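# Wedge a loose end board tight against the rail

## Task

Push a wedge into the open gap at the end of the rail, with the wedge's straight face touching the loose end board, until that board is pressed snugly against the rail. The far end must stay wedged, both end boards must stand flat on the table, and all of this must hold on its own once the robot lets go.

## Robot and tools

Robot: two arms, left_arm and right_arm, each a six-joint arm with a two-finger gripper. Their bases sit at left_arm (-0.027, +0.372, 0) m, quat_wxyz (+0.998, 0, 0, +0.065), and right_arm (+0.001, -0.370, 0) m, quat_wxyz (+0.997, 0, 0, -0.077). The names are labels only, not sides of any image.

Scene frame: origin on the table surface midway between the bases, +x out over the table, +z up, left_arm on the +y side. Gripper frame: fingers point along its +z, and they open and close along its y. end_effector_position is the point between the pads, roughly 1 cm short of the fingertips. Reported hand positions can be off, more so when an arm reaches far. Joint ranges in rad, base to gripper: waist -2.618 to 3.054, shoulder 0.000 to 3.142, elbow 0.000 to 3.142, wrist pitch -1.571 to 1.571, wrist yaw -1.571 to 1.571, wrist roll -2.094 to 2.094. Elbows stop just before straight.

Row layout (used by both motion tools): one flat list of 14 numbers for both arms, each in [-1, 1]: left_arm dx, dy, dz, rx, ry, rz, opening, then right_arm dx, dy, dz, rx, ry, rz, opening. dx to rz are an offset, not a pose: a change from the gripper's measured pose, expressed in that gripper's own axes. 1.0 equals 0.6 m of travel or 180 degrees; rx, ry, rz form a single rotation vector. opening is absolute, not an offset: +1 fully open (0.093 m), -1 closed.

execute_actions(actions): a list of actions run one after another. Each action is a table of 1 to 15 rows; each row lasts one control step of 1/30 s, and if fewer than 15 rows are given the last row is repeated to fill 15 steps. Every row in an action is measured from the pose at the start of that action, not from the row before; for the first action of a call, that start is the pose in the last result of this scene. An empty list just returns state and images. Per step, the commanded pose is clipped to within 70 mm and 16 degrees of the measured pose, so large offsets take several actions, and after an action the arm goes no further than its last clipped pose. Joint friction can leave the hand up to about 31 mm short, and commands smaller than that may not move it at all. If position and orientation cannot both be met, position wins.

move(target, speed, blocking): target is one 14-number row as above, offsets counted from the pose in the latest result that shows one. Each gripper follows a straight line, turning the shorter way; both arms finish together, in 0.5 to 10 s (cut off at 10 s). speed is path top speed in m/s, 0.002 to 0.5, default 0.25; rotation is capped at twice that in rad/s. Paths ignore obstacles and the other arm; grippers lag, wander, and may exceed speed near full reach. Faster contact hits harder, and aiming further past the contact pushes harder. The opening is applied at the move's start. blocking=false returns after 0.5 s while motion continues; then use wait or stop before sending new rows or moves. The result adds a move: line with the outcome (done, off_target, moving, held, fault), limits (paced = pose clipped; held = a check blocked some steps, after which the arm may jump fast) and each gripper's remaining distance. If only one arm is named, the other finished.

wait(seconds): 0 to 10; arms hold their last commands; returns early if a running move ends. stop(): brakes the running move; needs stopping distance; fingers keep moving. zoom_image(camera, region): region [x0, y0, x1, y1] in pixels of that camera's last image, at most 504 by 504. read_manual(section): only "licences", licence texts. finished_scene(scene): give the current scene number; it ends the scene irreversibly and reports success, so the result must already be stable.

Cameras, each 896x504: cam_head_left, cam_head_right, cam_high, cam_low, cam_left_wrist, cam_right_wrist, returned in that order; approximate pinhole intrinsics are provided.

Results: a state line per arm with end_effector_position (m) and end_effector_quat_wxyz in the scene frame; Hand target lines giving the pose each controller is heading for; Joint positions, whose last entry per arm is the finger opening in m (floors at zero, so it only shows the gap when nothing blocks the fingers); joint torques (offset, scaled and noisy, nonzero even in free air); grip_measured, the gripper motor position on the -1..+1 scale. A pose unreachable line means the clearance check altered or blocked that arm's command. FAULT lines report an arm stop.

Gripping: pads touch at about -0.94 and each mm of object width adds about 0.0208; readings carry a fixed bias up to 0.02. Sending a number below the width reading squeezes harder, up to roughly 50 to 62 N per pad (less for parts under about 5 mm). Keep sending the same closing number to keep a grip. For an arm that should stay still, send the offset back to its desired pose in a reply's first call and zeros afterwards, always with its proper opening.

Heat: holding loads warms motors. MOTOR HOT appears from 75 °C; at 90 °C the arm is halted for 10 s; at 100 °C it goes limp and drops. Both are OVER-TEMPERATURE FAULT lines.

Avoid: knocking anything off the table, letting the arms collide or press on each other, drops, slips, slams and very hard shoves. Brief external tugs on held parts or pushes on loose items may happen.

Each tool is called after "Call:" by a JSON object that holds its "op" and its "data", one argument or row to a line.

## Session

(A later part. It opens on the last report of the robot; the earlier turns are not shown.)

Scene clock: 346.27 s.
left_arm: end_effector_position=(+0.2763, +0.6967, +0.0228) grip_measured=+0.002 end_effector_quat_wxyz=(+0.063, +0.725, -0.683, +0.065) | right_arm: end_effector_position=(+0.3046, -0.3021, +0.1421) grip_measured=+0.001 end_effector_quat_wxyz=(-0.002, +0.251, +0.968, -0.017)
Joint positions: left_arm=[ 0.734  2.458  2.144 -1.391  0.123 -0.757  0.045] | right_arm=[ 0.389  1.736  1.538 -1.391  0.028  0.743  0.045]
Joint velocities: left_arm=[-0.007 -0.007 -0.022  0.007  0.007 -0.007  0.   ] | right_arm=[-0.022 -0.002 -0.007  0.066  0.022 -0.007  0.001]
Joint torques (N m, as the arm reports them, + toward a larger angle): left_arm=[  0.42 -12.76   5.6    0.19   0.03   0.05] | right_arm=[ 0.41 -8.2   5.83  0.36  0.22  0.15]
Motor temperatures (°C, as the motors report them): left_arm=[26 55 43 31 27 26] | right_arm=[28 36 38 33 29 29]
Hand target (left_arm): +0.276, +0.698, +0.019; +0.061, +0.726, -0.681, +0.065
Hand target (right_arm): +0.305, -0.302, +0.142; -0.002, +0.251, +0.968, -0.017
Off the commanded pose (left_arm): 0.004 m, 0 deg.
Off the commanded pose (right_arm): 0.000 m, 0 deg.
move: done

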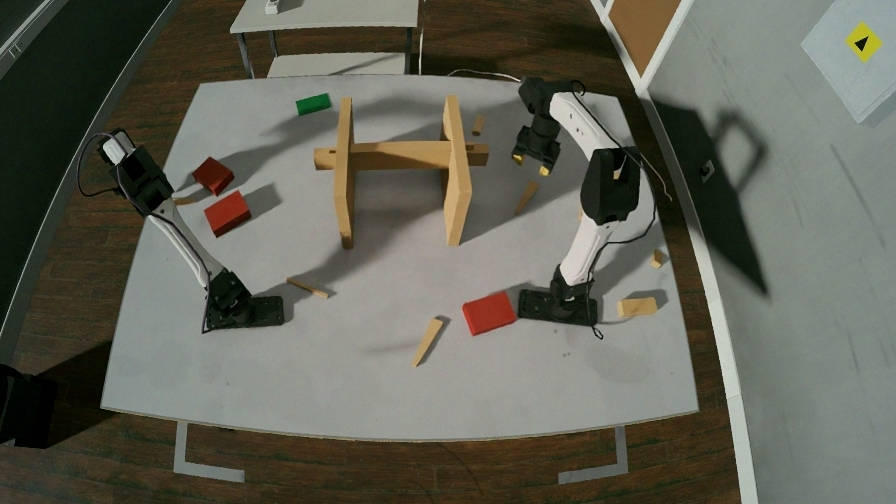

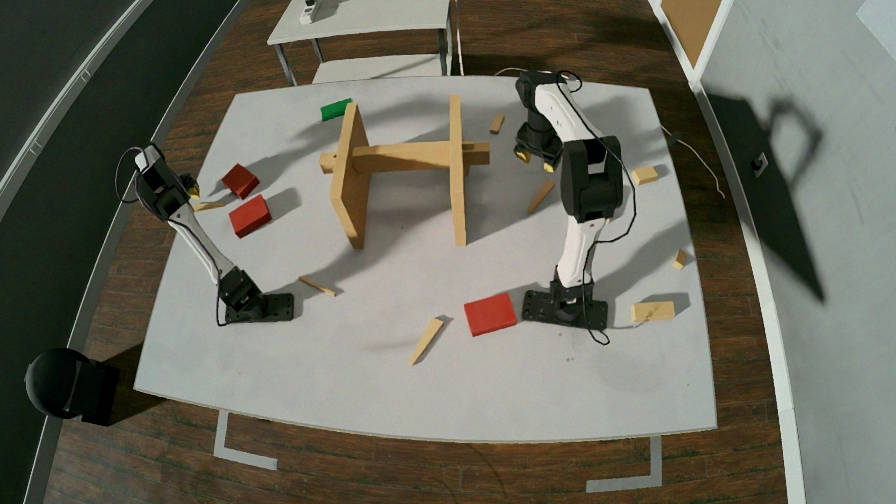

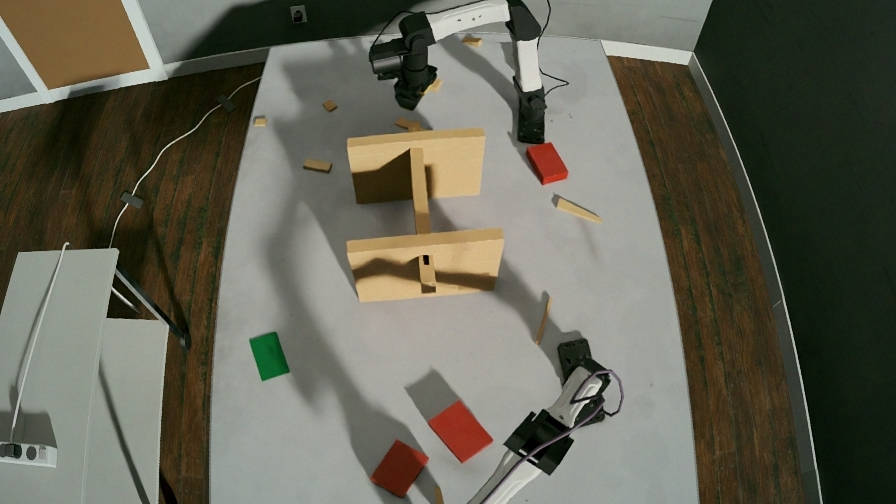

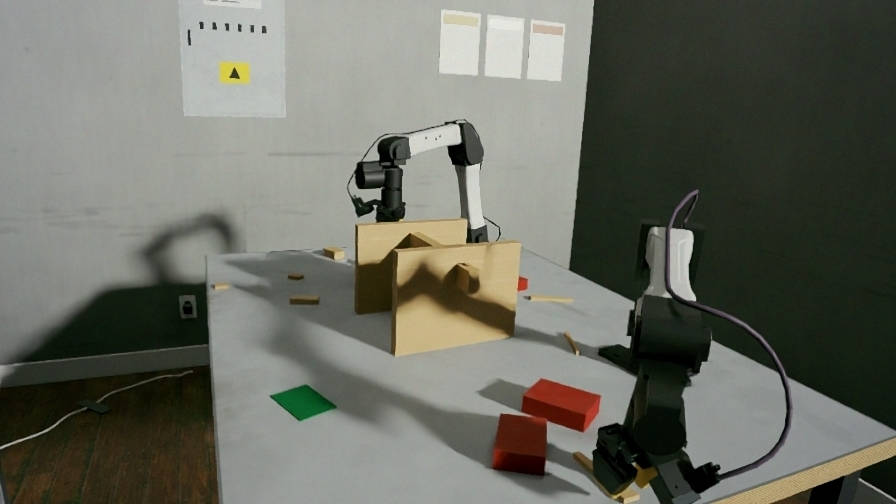

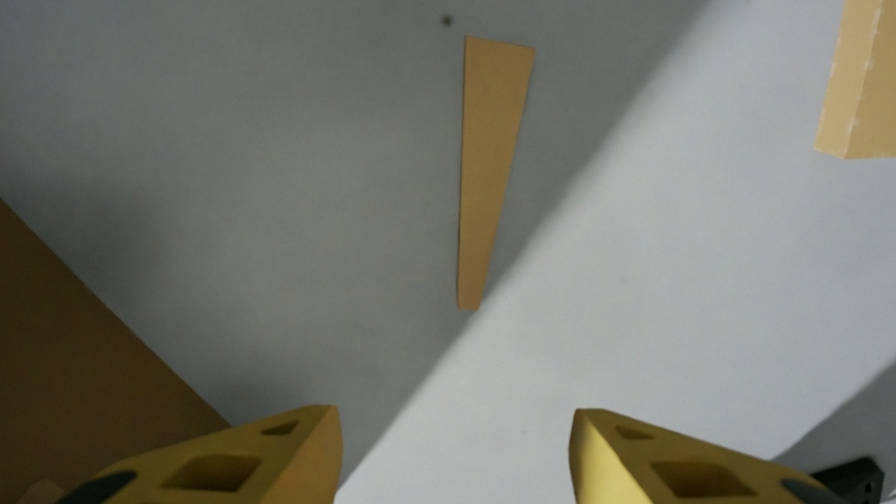

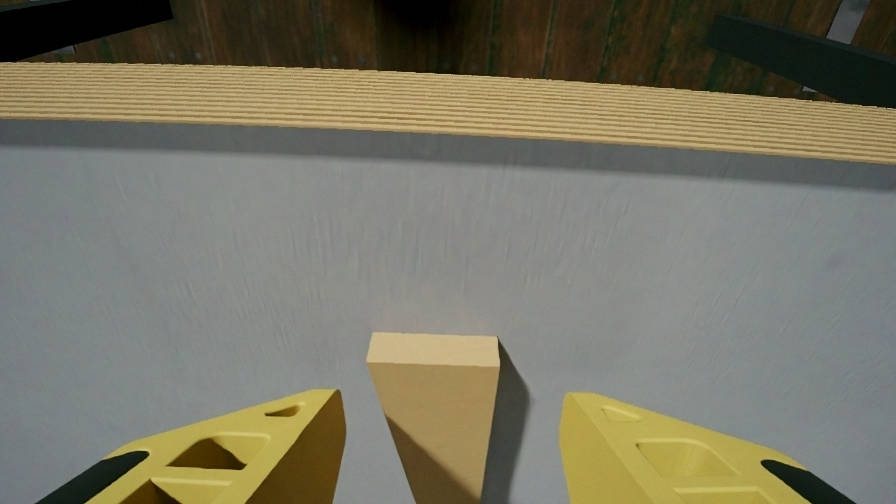

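Call:
{"op": "move", "data": {
  "target": [0.002, 0.005, 0.0235, 0, 0, 0, 0.0, 0, 0, 0, 0, 0, 0, 0.0],
  "speed": 0.04
}}

Scene clock: 357.07 s.
left_arm: end_effector_position=(+0.2723, +0.6918, +0.0110) grip_measured=+0.002 end_effector_quat_wxyz=(+0.071, +0.725, -0.682, +0.066) | right_arm: end_effector_position=(+0.3046, -0.3021, +0.1421) grip_measured=+0.001 end_effector_quat_wxyz=(-0.002, +0.251, +0.968, -0.017)
Joint positions: left_arm=[ 0.734  2.451  2.083 -1.353  0.124 -0.757  0.045] | right_arm=[ 0.389  1.736  1.538 -1.391  0.028  0.743  0.045]
Joint velocities: left_arm=[ 0.002 -0.017  0.002  0.022 -0.037 -0.007  0.   ] | right_arm=[ 0.022  0.002 -0.007 -0.007 -0.037  0.022  0.   ]
Joint torques (N m, as the arm reports them, + toward a larger angle): left_arm=[  0.32 -13.42   4.65   0.34   0.04   0.09] | right_arm=[ 0.42 -8.2   5.83  0.36  0.21  0.15]
Motor temperatures (°C, as the motors report them): left_arm=[26 57 42 31 27 26] | right_arm=[28 37 38 33 29 29]
Hand target (left_arm): +0.273, +0.693, +0.009; +0.064, +0.725, -0.683, +0.065
Hand target (right_arm): +0.305, -0.302, +0.142; -0.002, +0.251, +0.968, -0.017
Off the commanded pose (left_arm): 0.002 m, 1 deg.
Off the commanded pose (right_arm): 0.000 m, 0 deg.
move: done

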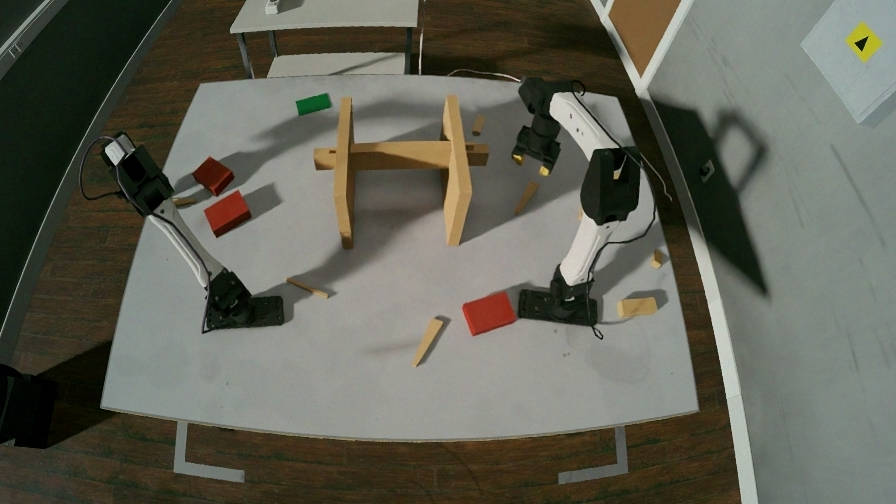

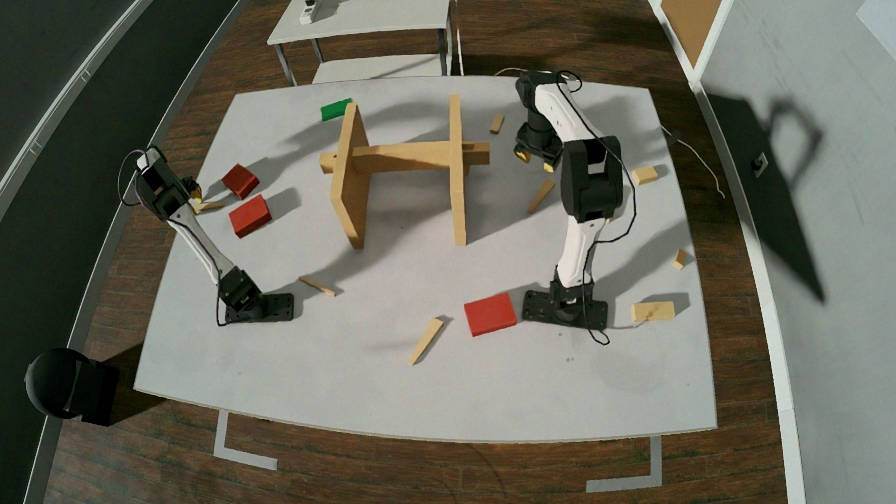

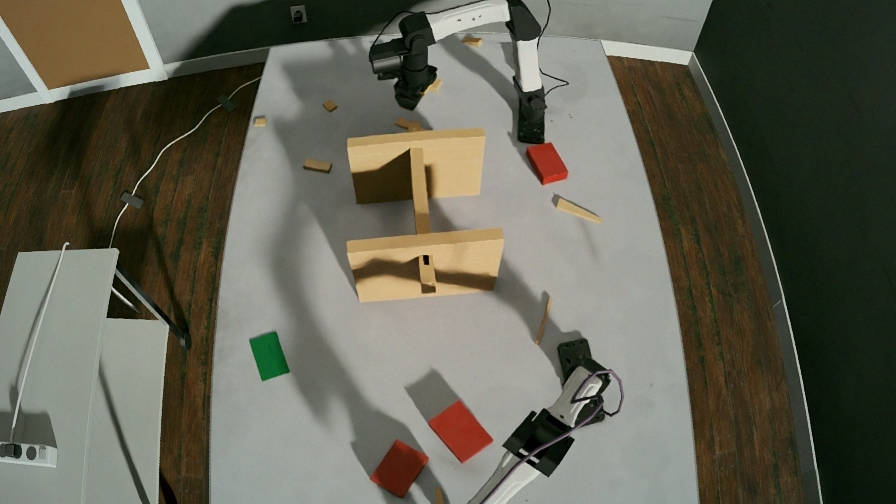

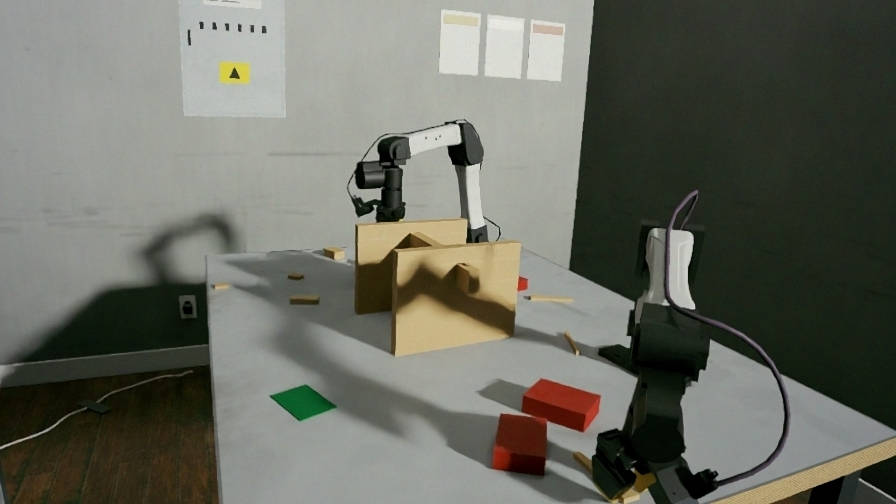

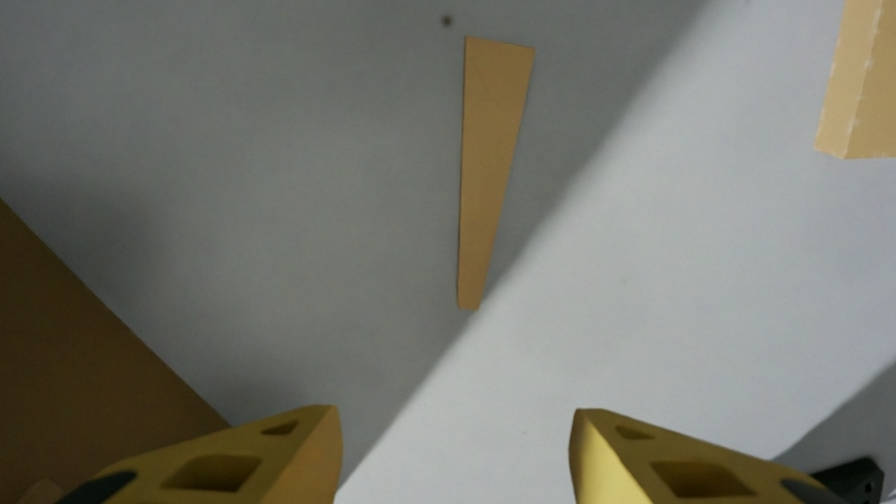

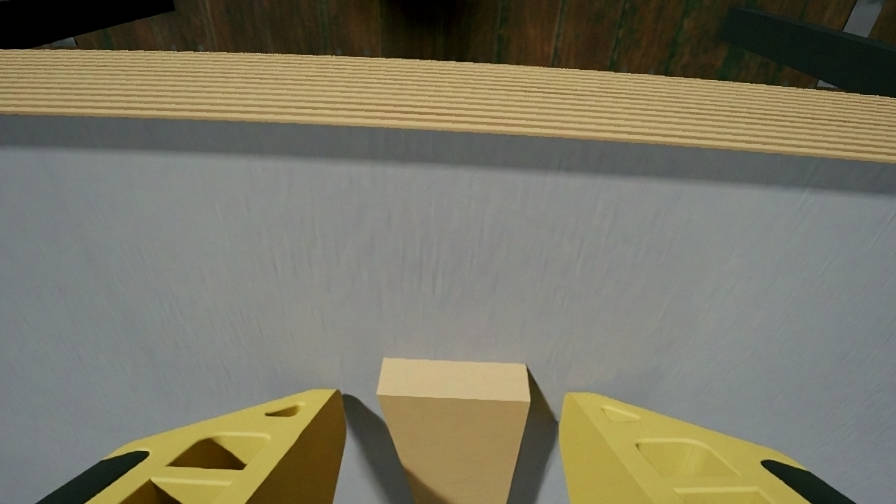

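Call:
{"op": "move", "data": {
  "target": [0, 0, 0, 0, 0, 0, -0.62, 0, 0, 0, 0, 0, 0, 0.0],
  "speed": 0.05
}}

Scene clock: 362.97 s.
left_arm: end_effector_position=(+0.2741, +0.6917, +0.0110) grip_measured=-0.593 end_effector_quat_wxyz=(+0.069, +0.725, -0.682, +0.070) | right_arm: end_effector_position=(+0.3046, -0.3021, +0.1421) grip_measured=+0.001 end_effector_quat_wxyz=(-0.002, +0.251, +0.968, -0.017)
Joint positions: left_arm=[ 0.734  2.451  2.083 -1.348  0.133 -0.757  0.017] | right_arm=[ 0.389  1.736  1.538 -1.391  0.028  0.743  0.045]
Joint velocities: left_arm=[-0.012 -0.002 -0.012  0.007  0.022  0.022  0.   ] | right_arm=[-0.007 -0.007  0.002  0.066 -0.066 -0.066 -0.001]
Joint torques (N m, as the arm reports them, + toward a larger angle): left_arm=[  0.21 -12.8    6.36  -0.02   0.     0.06] | right_arm=[ 0.41 -8.2   5.84  0.36  0.22  0.15]
Motor temperatures (°C, as the motors report them): left_arm=[26 58 41 31 27 26] | right_arm=[28 37 38 33 29 29]
Hand target (left_arm): +0.272, +0.692, +0.011; +0.071, +0.725, -0.682, +0.066
Hand target (right_arm): +0.305, -0.302, +0.142; -0.002, +0.251, +0.968, -0.017
Off the commanded pose (left_arm): 0.002 m, 1 deg.
Off the commanded pose (right_arm): 0.000 m, 0 deg.
move: done

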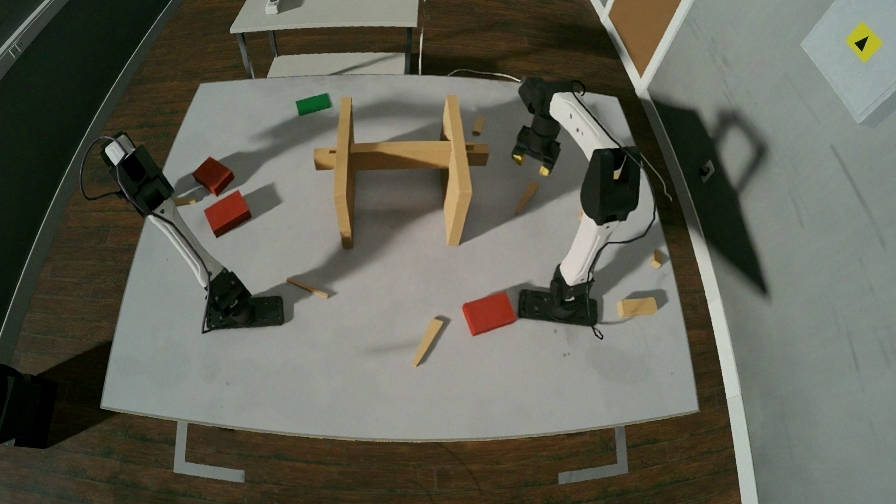

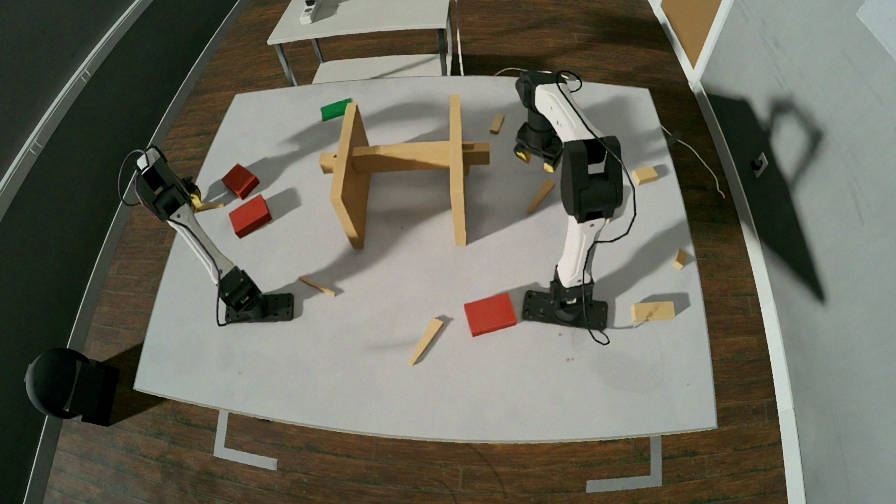

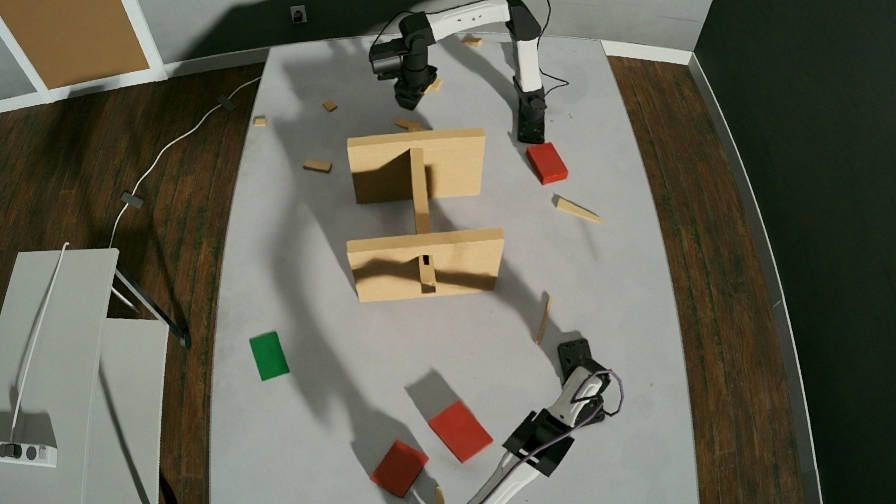

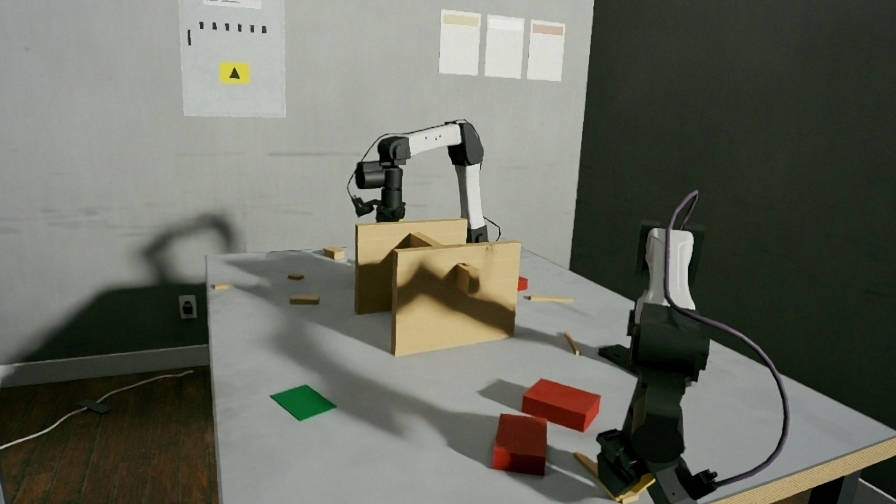

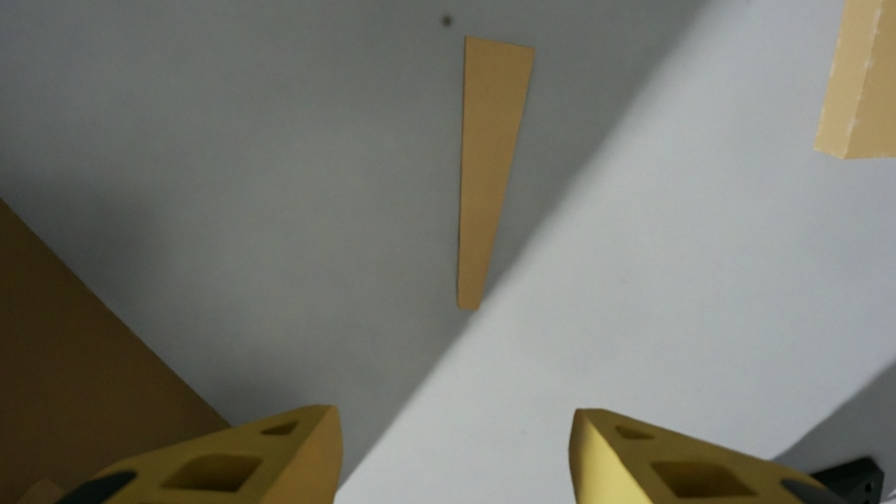

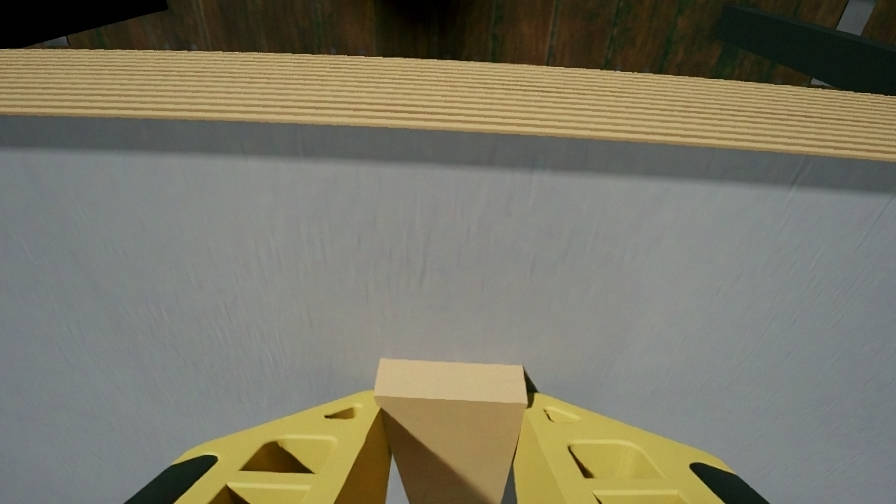

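Call:
{"op": "move", "data": {
  "target": [0.10, 0.05, -0.175, 0, -0.03, 0, -0.62, 0, 0, 0, 0, 0, 0, 0.0],
  "speed": 0.2
}}

Scene clock: 383.37 s.
left_arm: end_effector_position=(+0.2485, +0.6551, +0.1208) grip_measured=-0.593 end_effector_quat_wxyz=(+0.032, +0.728, -0.684, +0.038) | right_arm: end_effector_position=(+0.3046, -0.3021, +0.1421) grip_measured=+0.001 end_effector_quat_wxyz=(-0.002, +0.251, +0.968, -0.017)
Joint positions: left_arm=[ 0.699  2.129  1.987 -1.495  0.076 -0.8    0.017] | right_arm=[ 0.389  1.736  1.538 -1.391  0.028  0.743  0.045]
Joint velocities: left_arm=[ 0.022 -0.012  0.002 -0.007  0.051 -0.007 -0.001] | right_arm=[ 0.017 -0.002 -0.007  0.081  0.007 -0.022  0.001]
Joint torques (N m, as the arm reports them, + toward a larger angle): left_arm=[ -0.44 -11.64   6.     0.08  -0.03   0.03] | right_arm=[ 0.41 -8.2   5.83  0.36  0.22  0.15]
Motor temperatures (°C, as the motors report them): left_arm=[26 61 40 31 27 26] | right_arm=[28 37 38 32 29 29]
Hand target (left_arm): +0.247, +0.649, +0.124; +0.037, +0.727, -0.685, +0.035
Hand target (right_arm): +0.305, -0.302, +0.142; -0.002, +0.251, +0.968, -0.017
Off the commanded pose (left_arm): 0.006 m, 1 deg.
Off the commanded pose (right_arm): 0.000 m, 0 deg.
move: done

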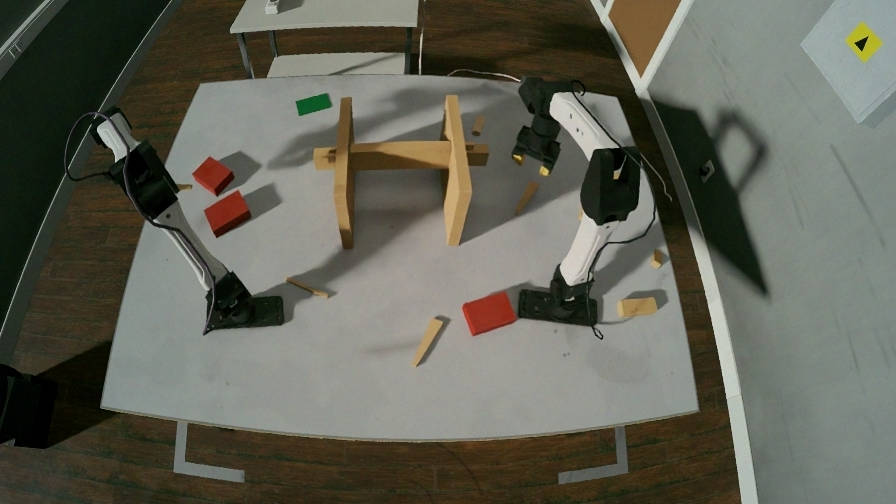

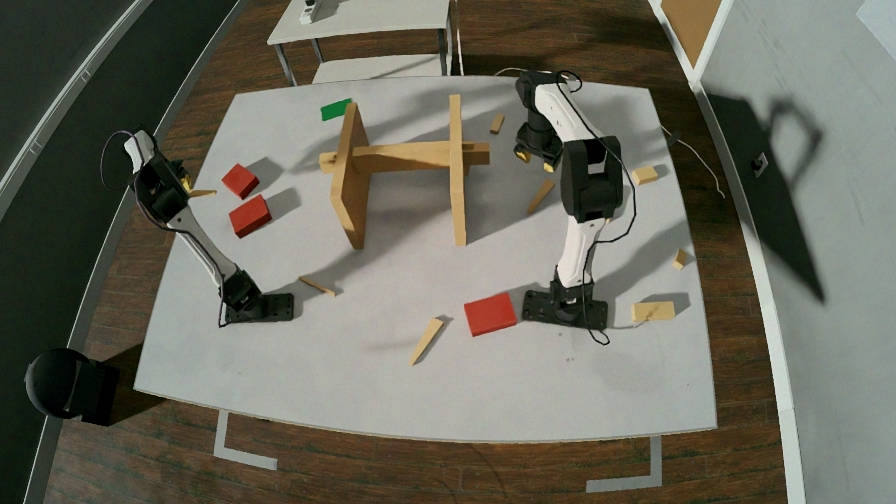

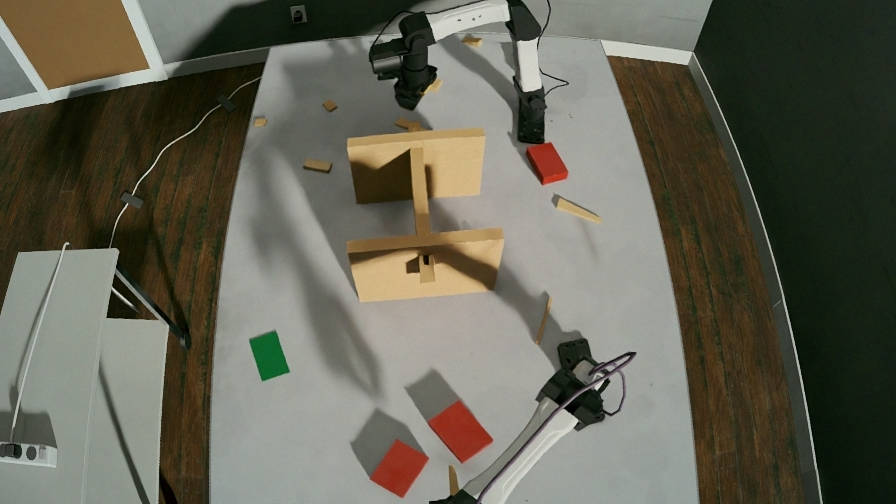

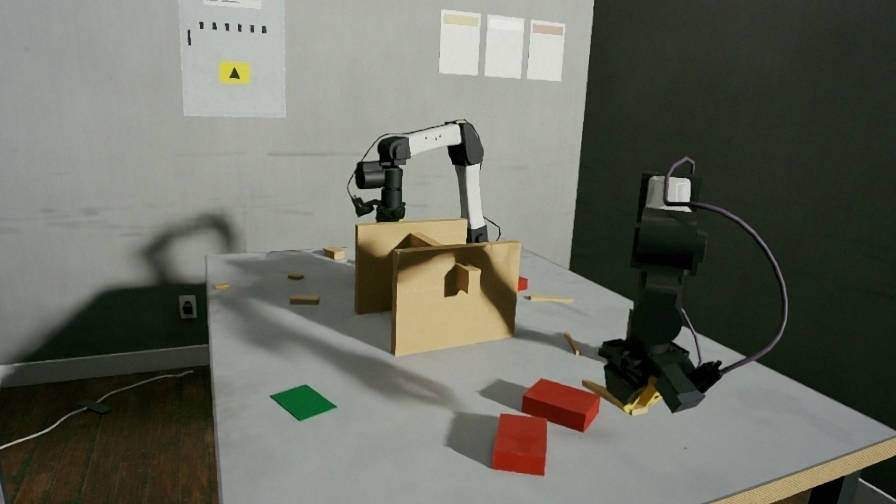

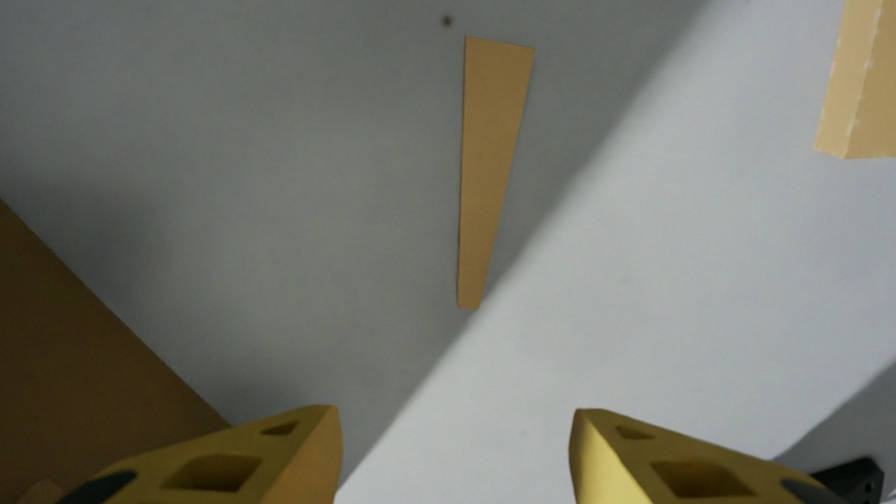

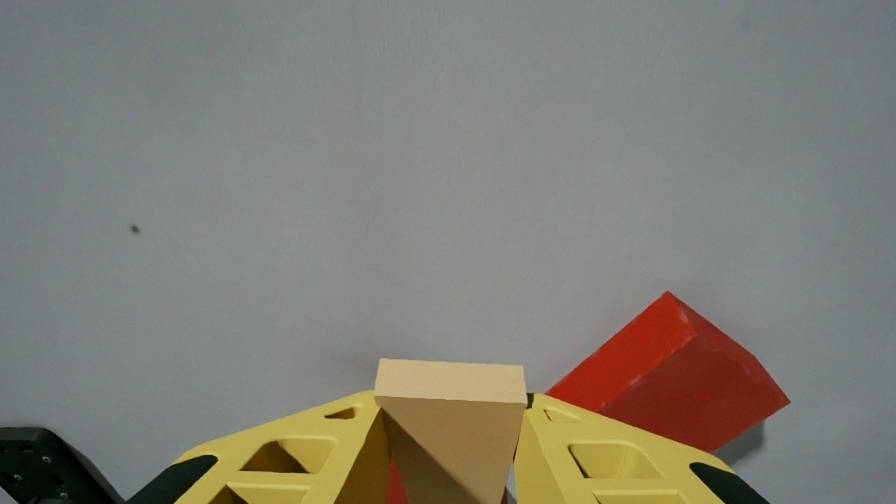

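Call:
{"op": "move", "data": {
  "target": [0.429, 0.024, -0.0245, 0, 0, 0.497, -0.62, 0, 0, 0, 0, 0, 0, 0.0],
  "speed": 0.35
}}

Scene clock: 397.03 s.
left_arm: end_effector_position=(+0.2506, +0.4050, +0.1510) grip_measured=-0.593 end_effector_quat_wxyz=(-0.010, -0.045, +0.998, -0.044) | right_arm: end_effector_position=(+0.3046, -0.3021, +0.1421) grip_measured=+0.001 end_effector_quat_wxyz=(-0.002, +0.251, +0.968, -0.017)
Joint positions: left_arm=[ 0.037  1.628  1.45  -1.423  0.085  0.079  0.017] | right_arm=[ 0.389  1.736  1.538 -1.391  0.028  0.743  0.045]
Joint velocities: left_arm=[-0.002 -0.007  0.002  0.037 -0.066  0.051 -0.001] | right_arm=[ 0.012 -0.007 -0.012  0.037  0.007 -0.022 -0.001]
Joint torques (N m, as the arm reports them, + toward a larger angle): left_arm=[-0.58 -8.18  5.64  0.32  0.06  0.21] | right_arm=[ 0.4  -8.19  5.84  0.36  0.22  0.15]
Motor temperatures (°C, as the motors report them): left_arm=[27 61 40 31 27 26] | right_arm=[28 37 38 32 29 29]
Hand target (left_arm): +0.248, +0.401, +0.153; -0.004, -0.036, +0.998, -0.045
Hand target (right_arm): +0.305, -0.302, +0.142; -0.002, +0.251, +0.968, -0.017
Off the commanded pose (left_arm): 0.011 m, 2 deg.
Off the commanded pose (right_arm): 0.000 m, 0 deg.
move: off_target (left_arm)

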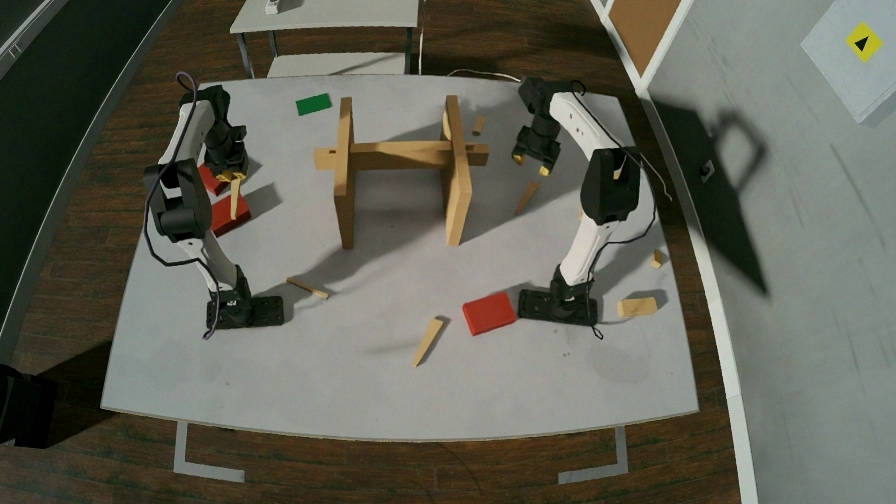

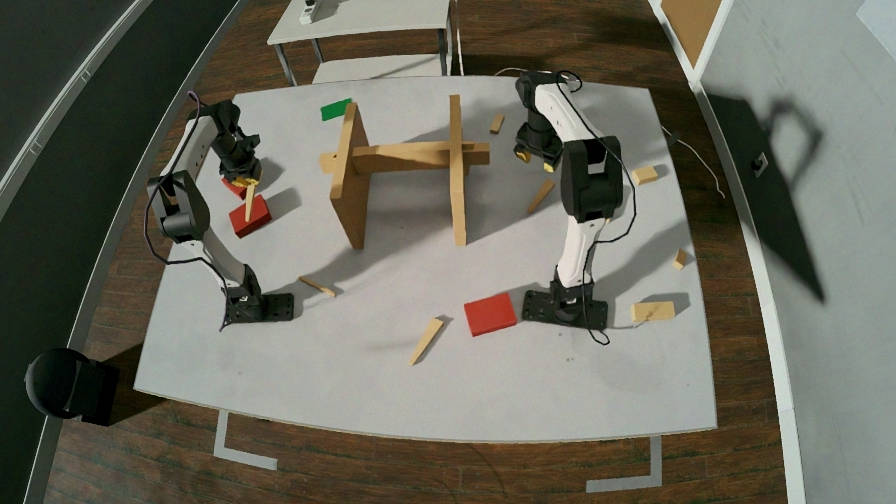

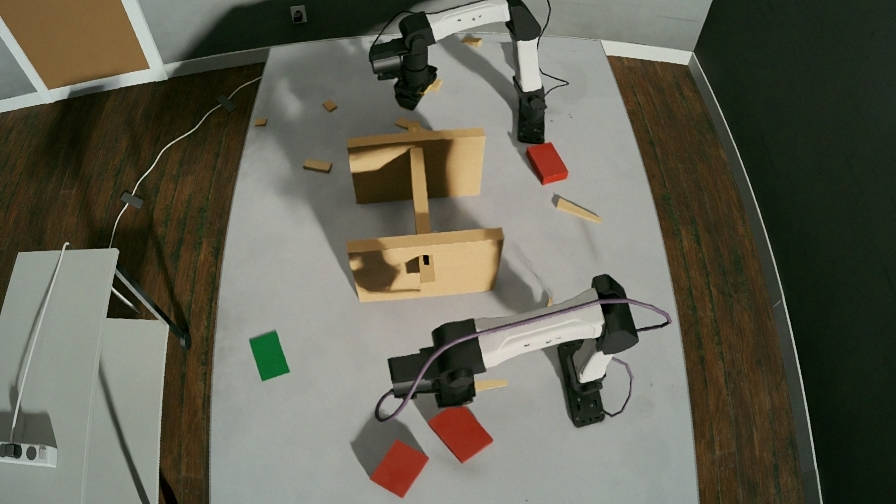

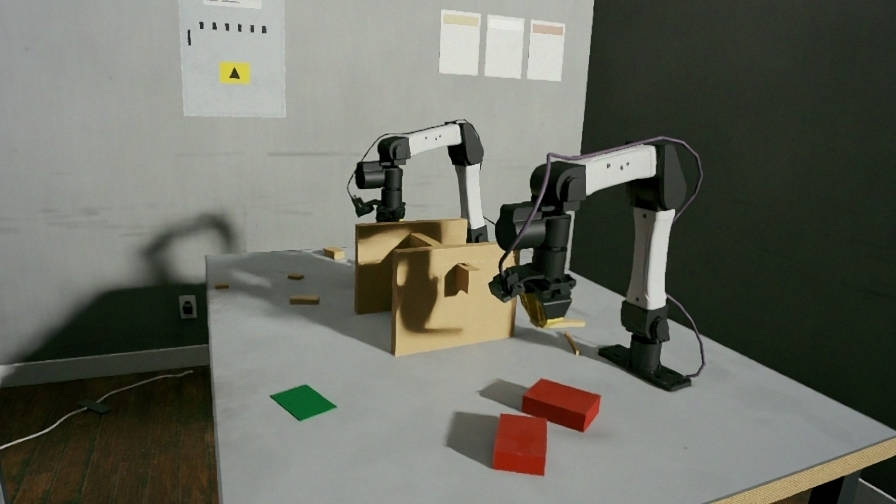

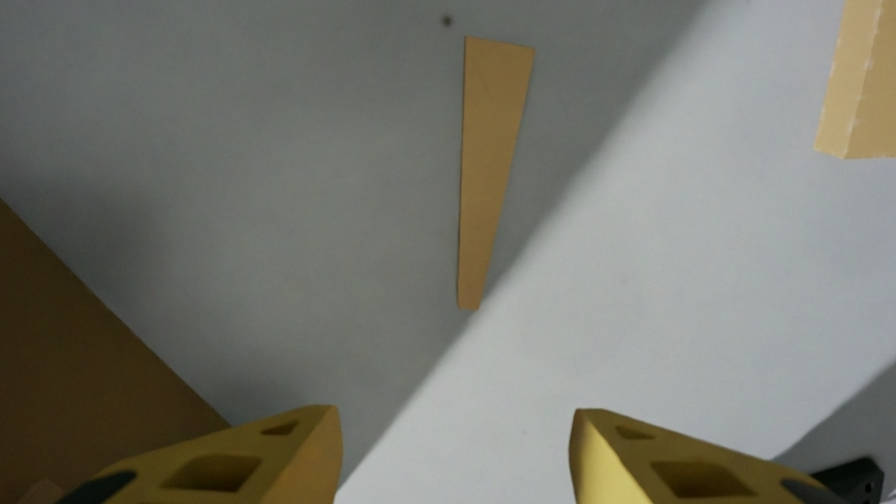

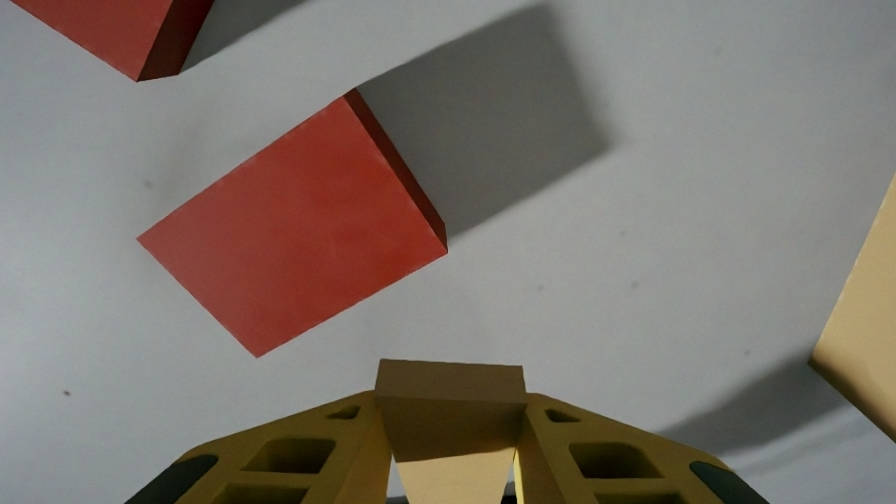

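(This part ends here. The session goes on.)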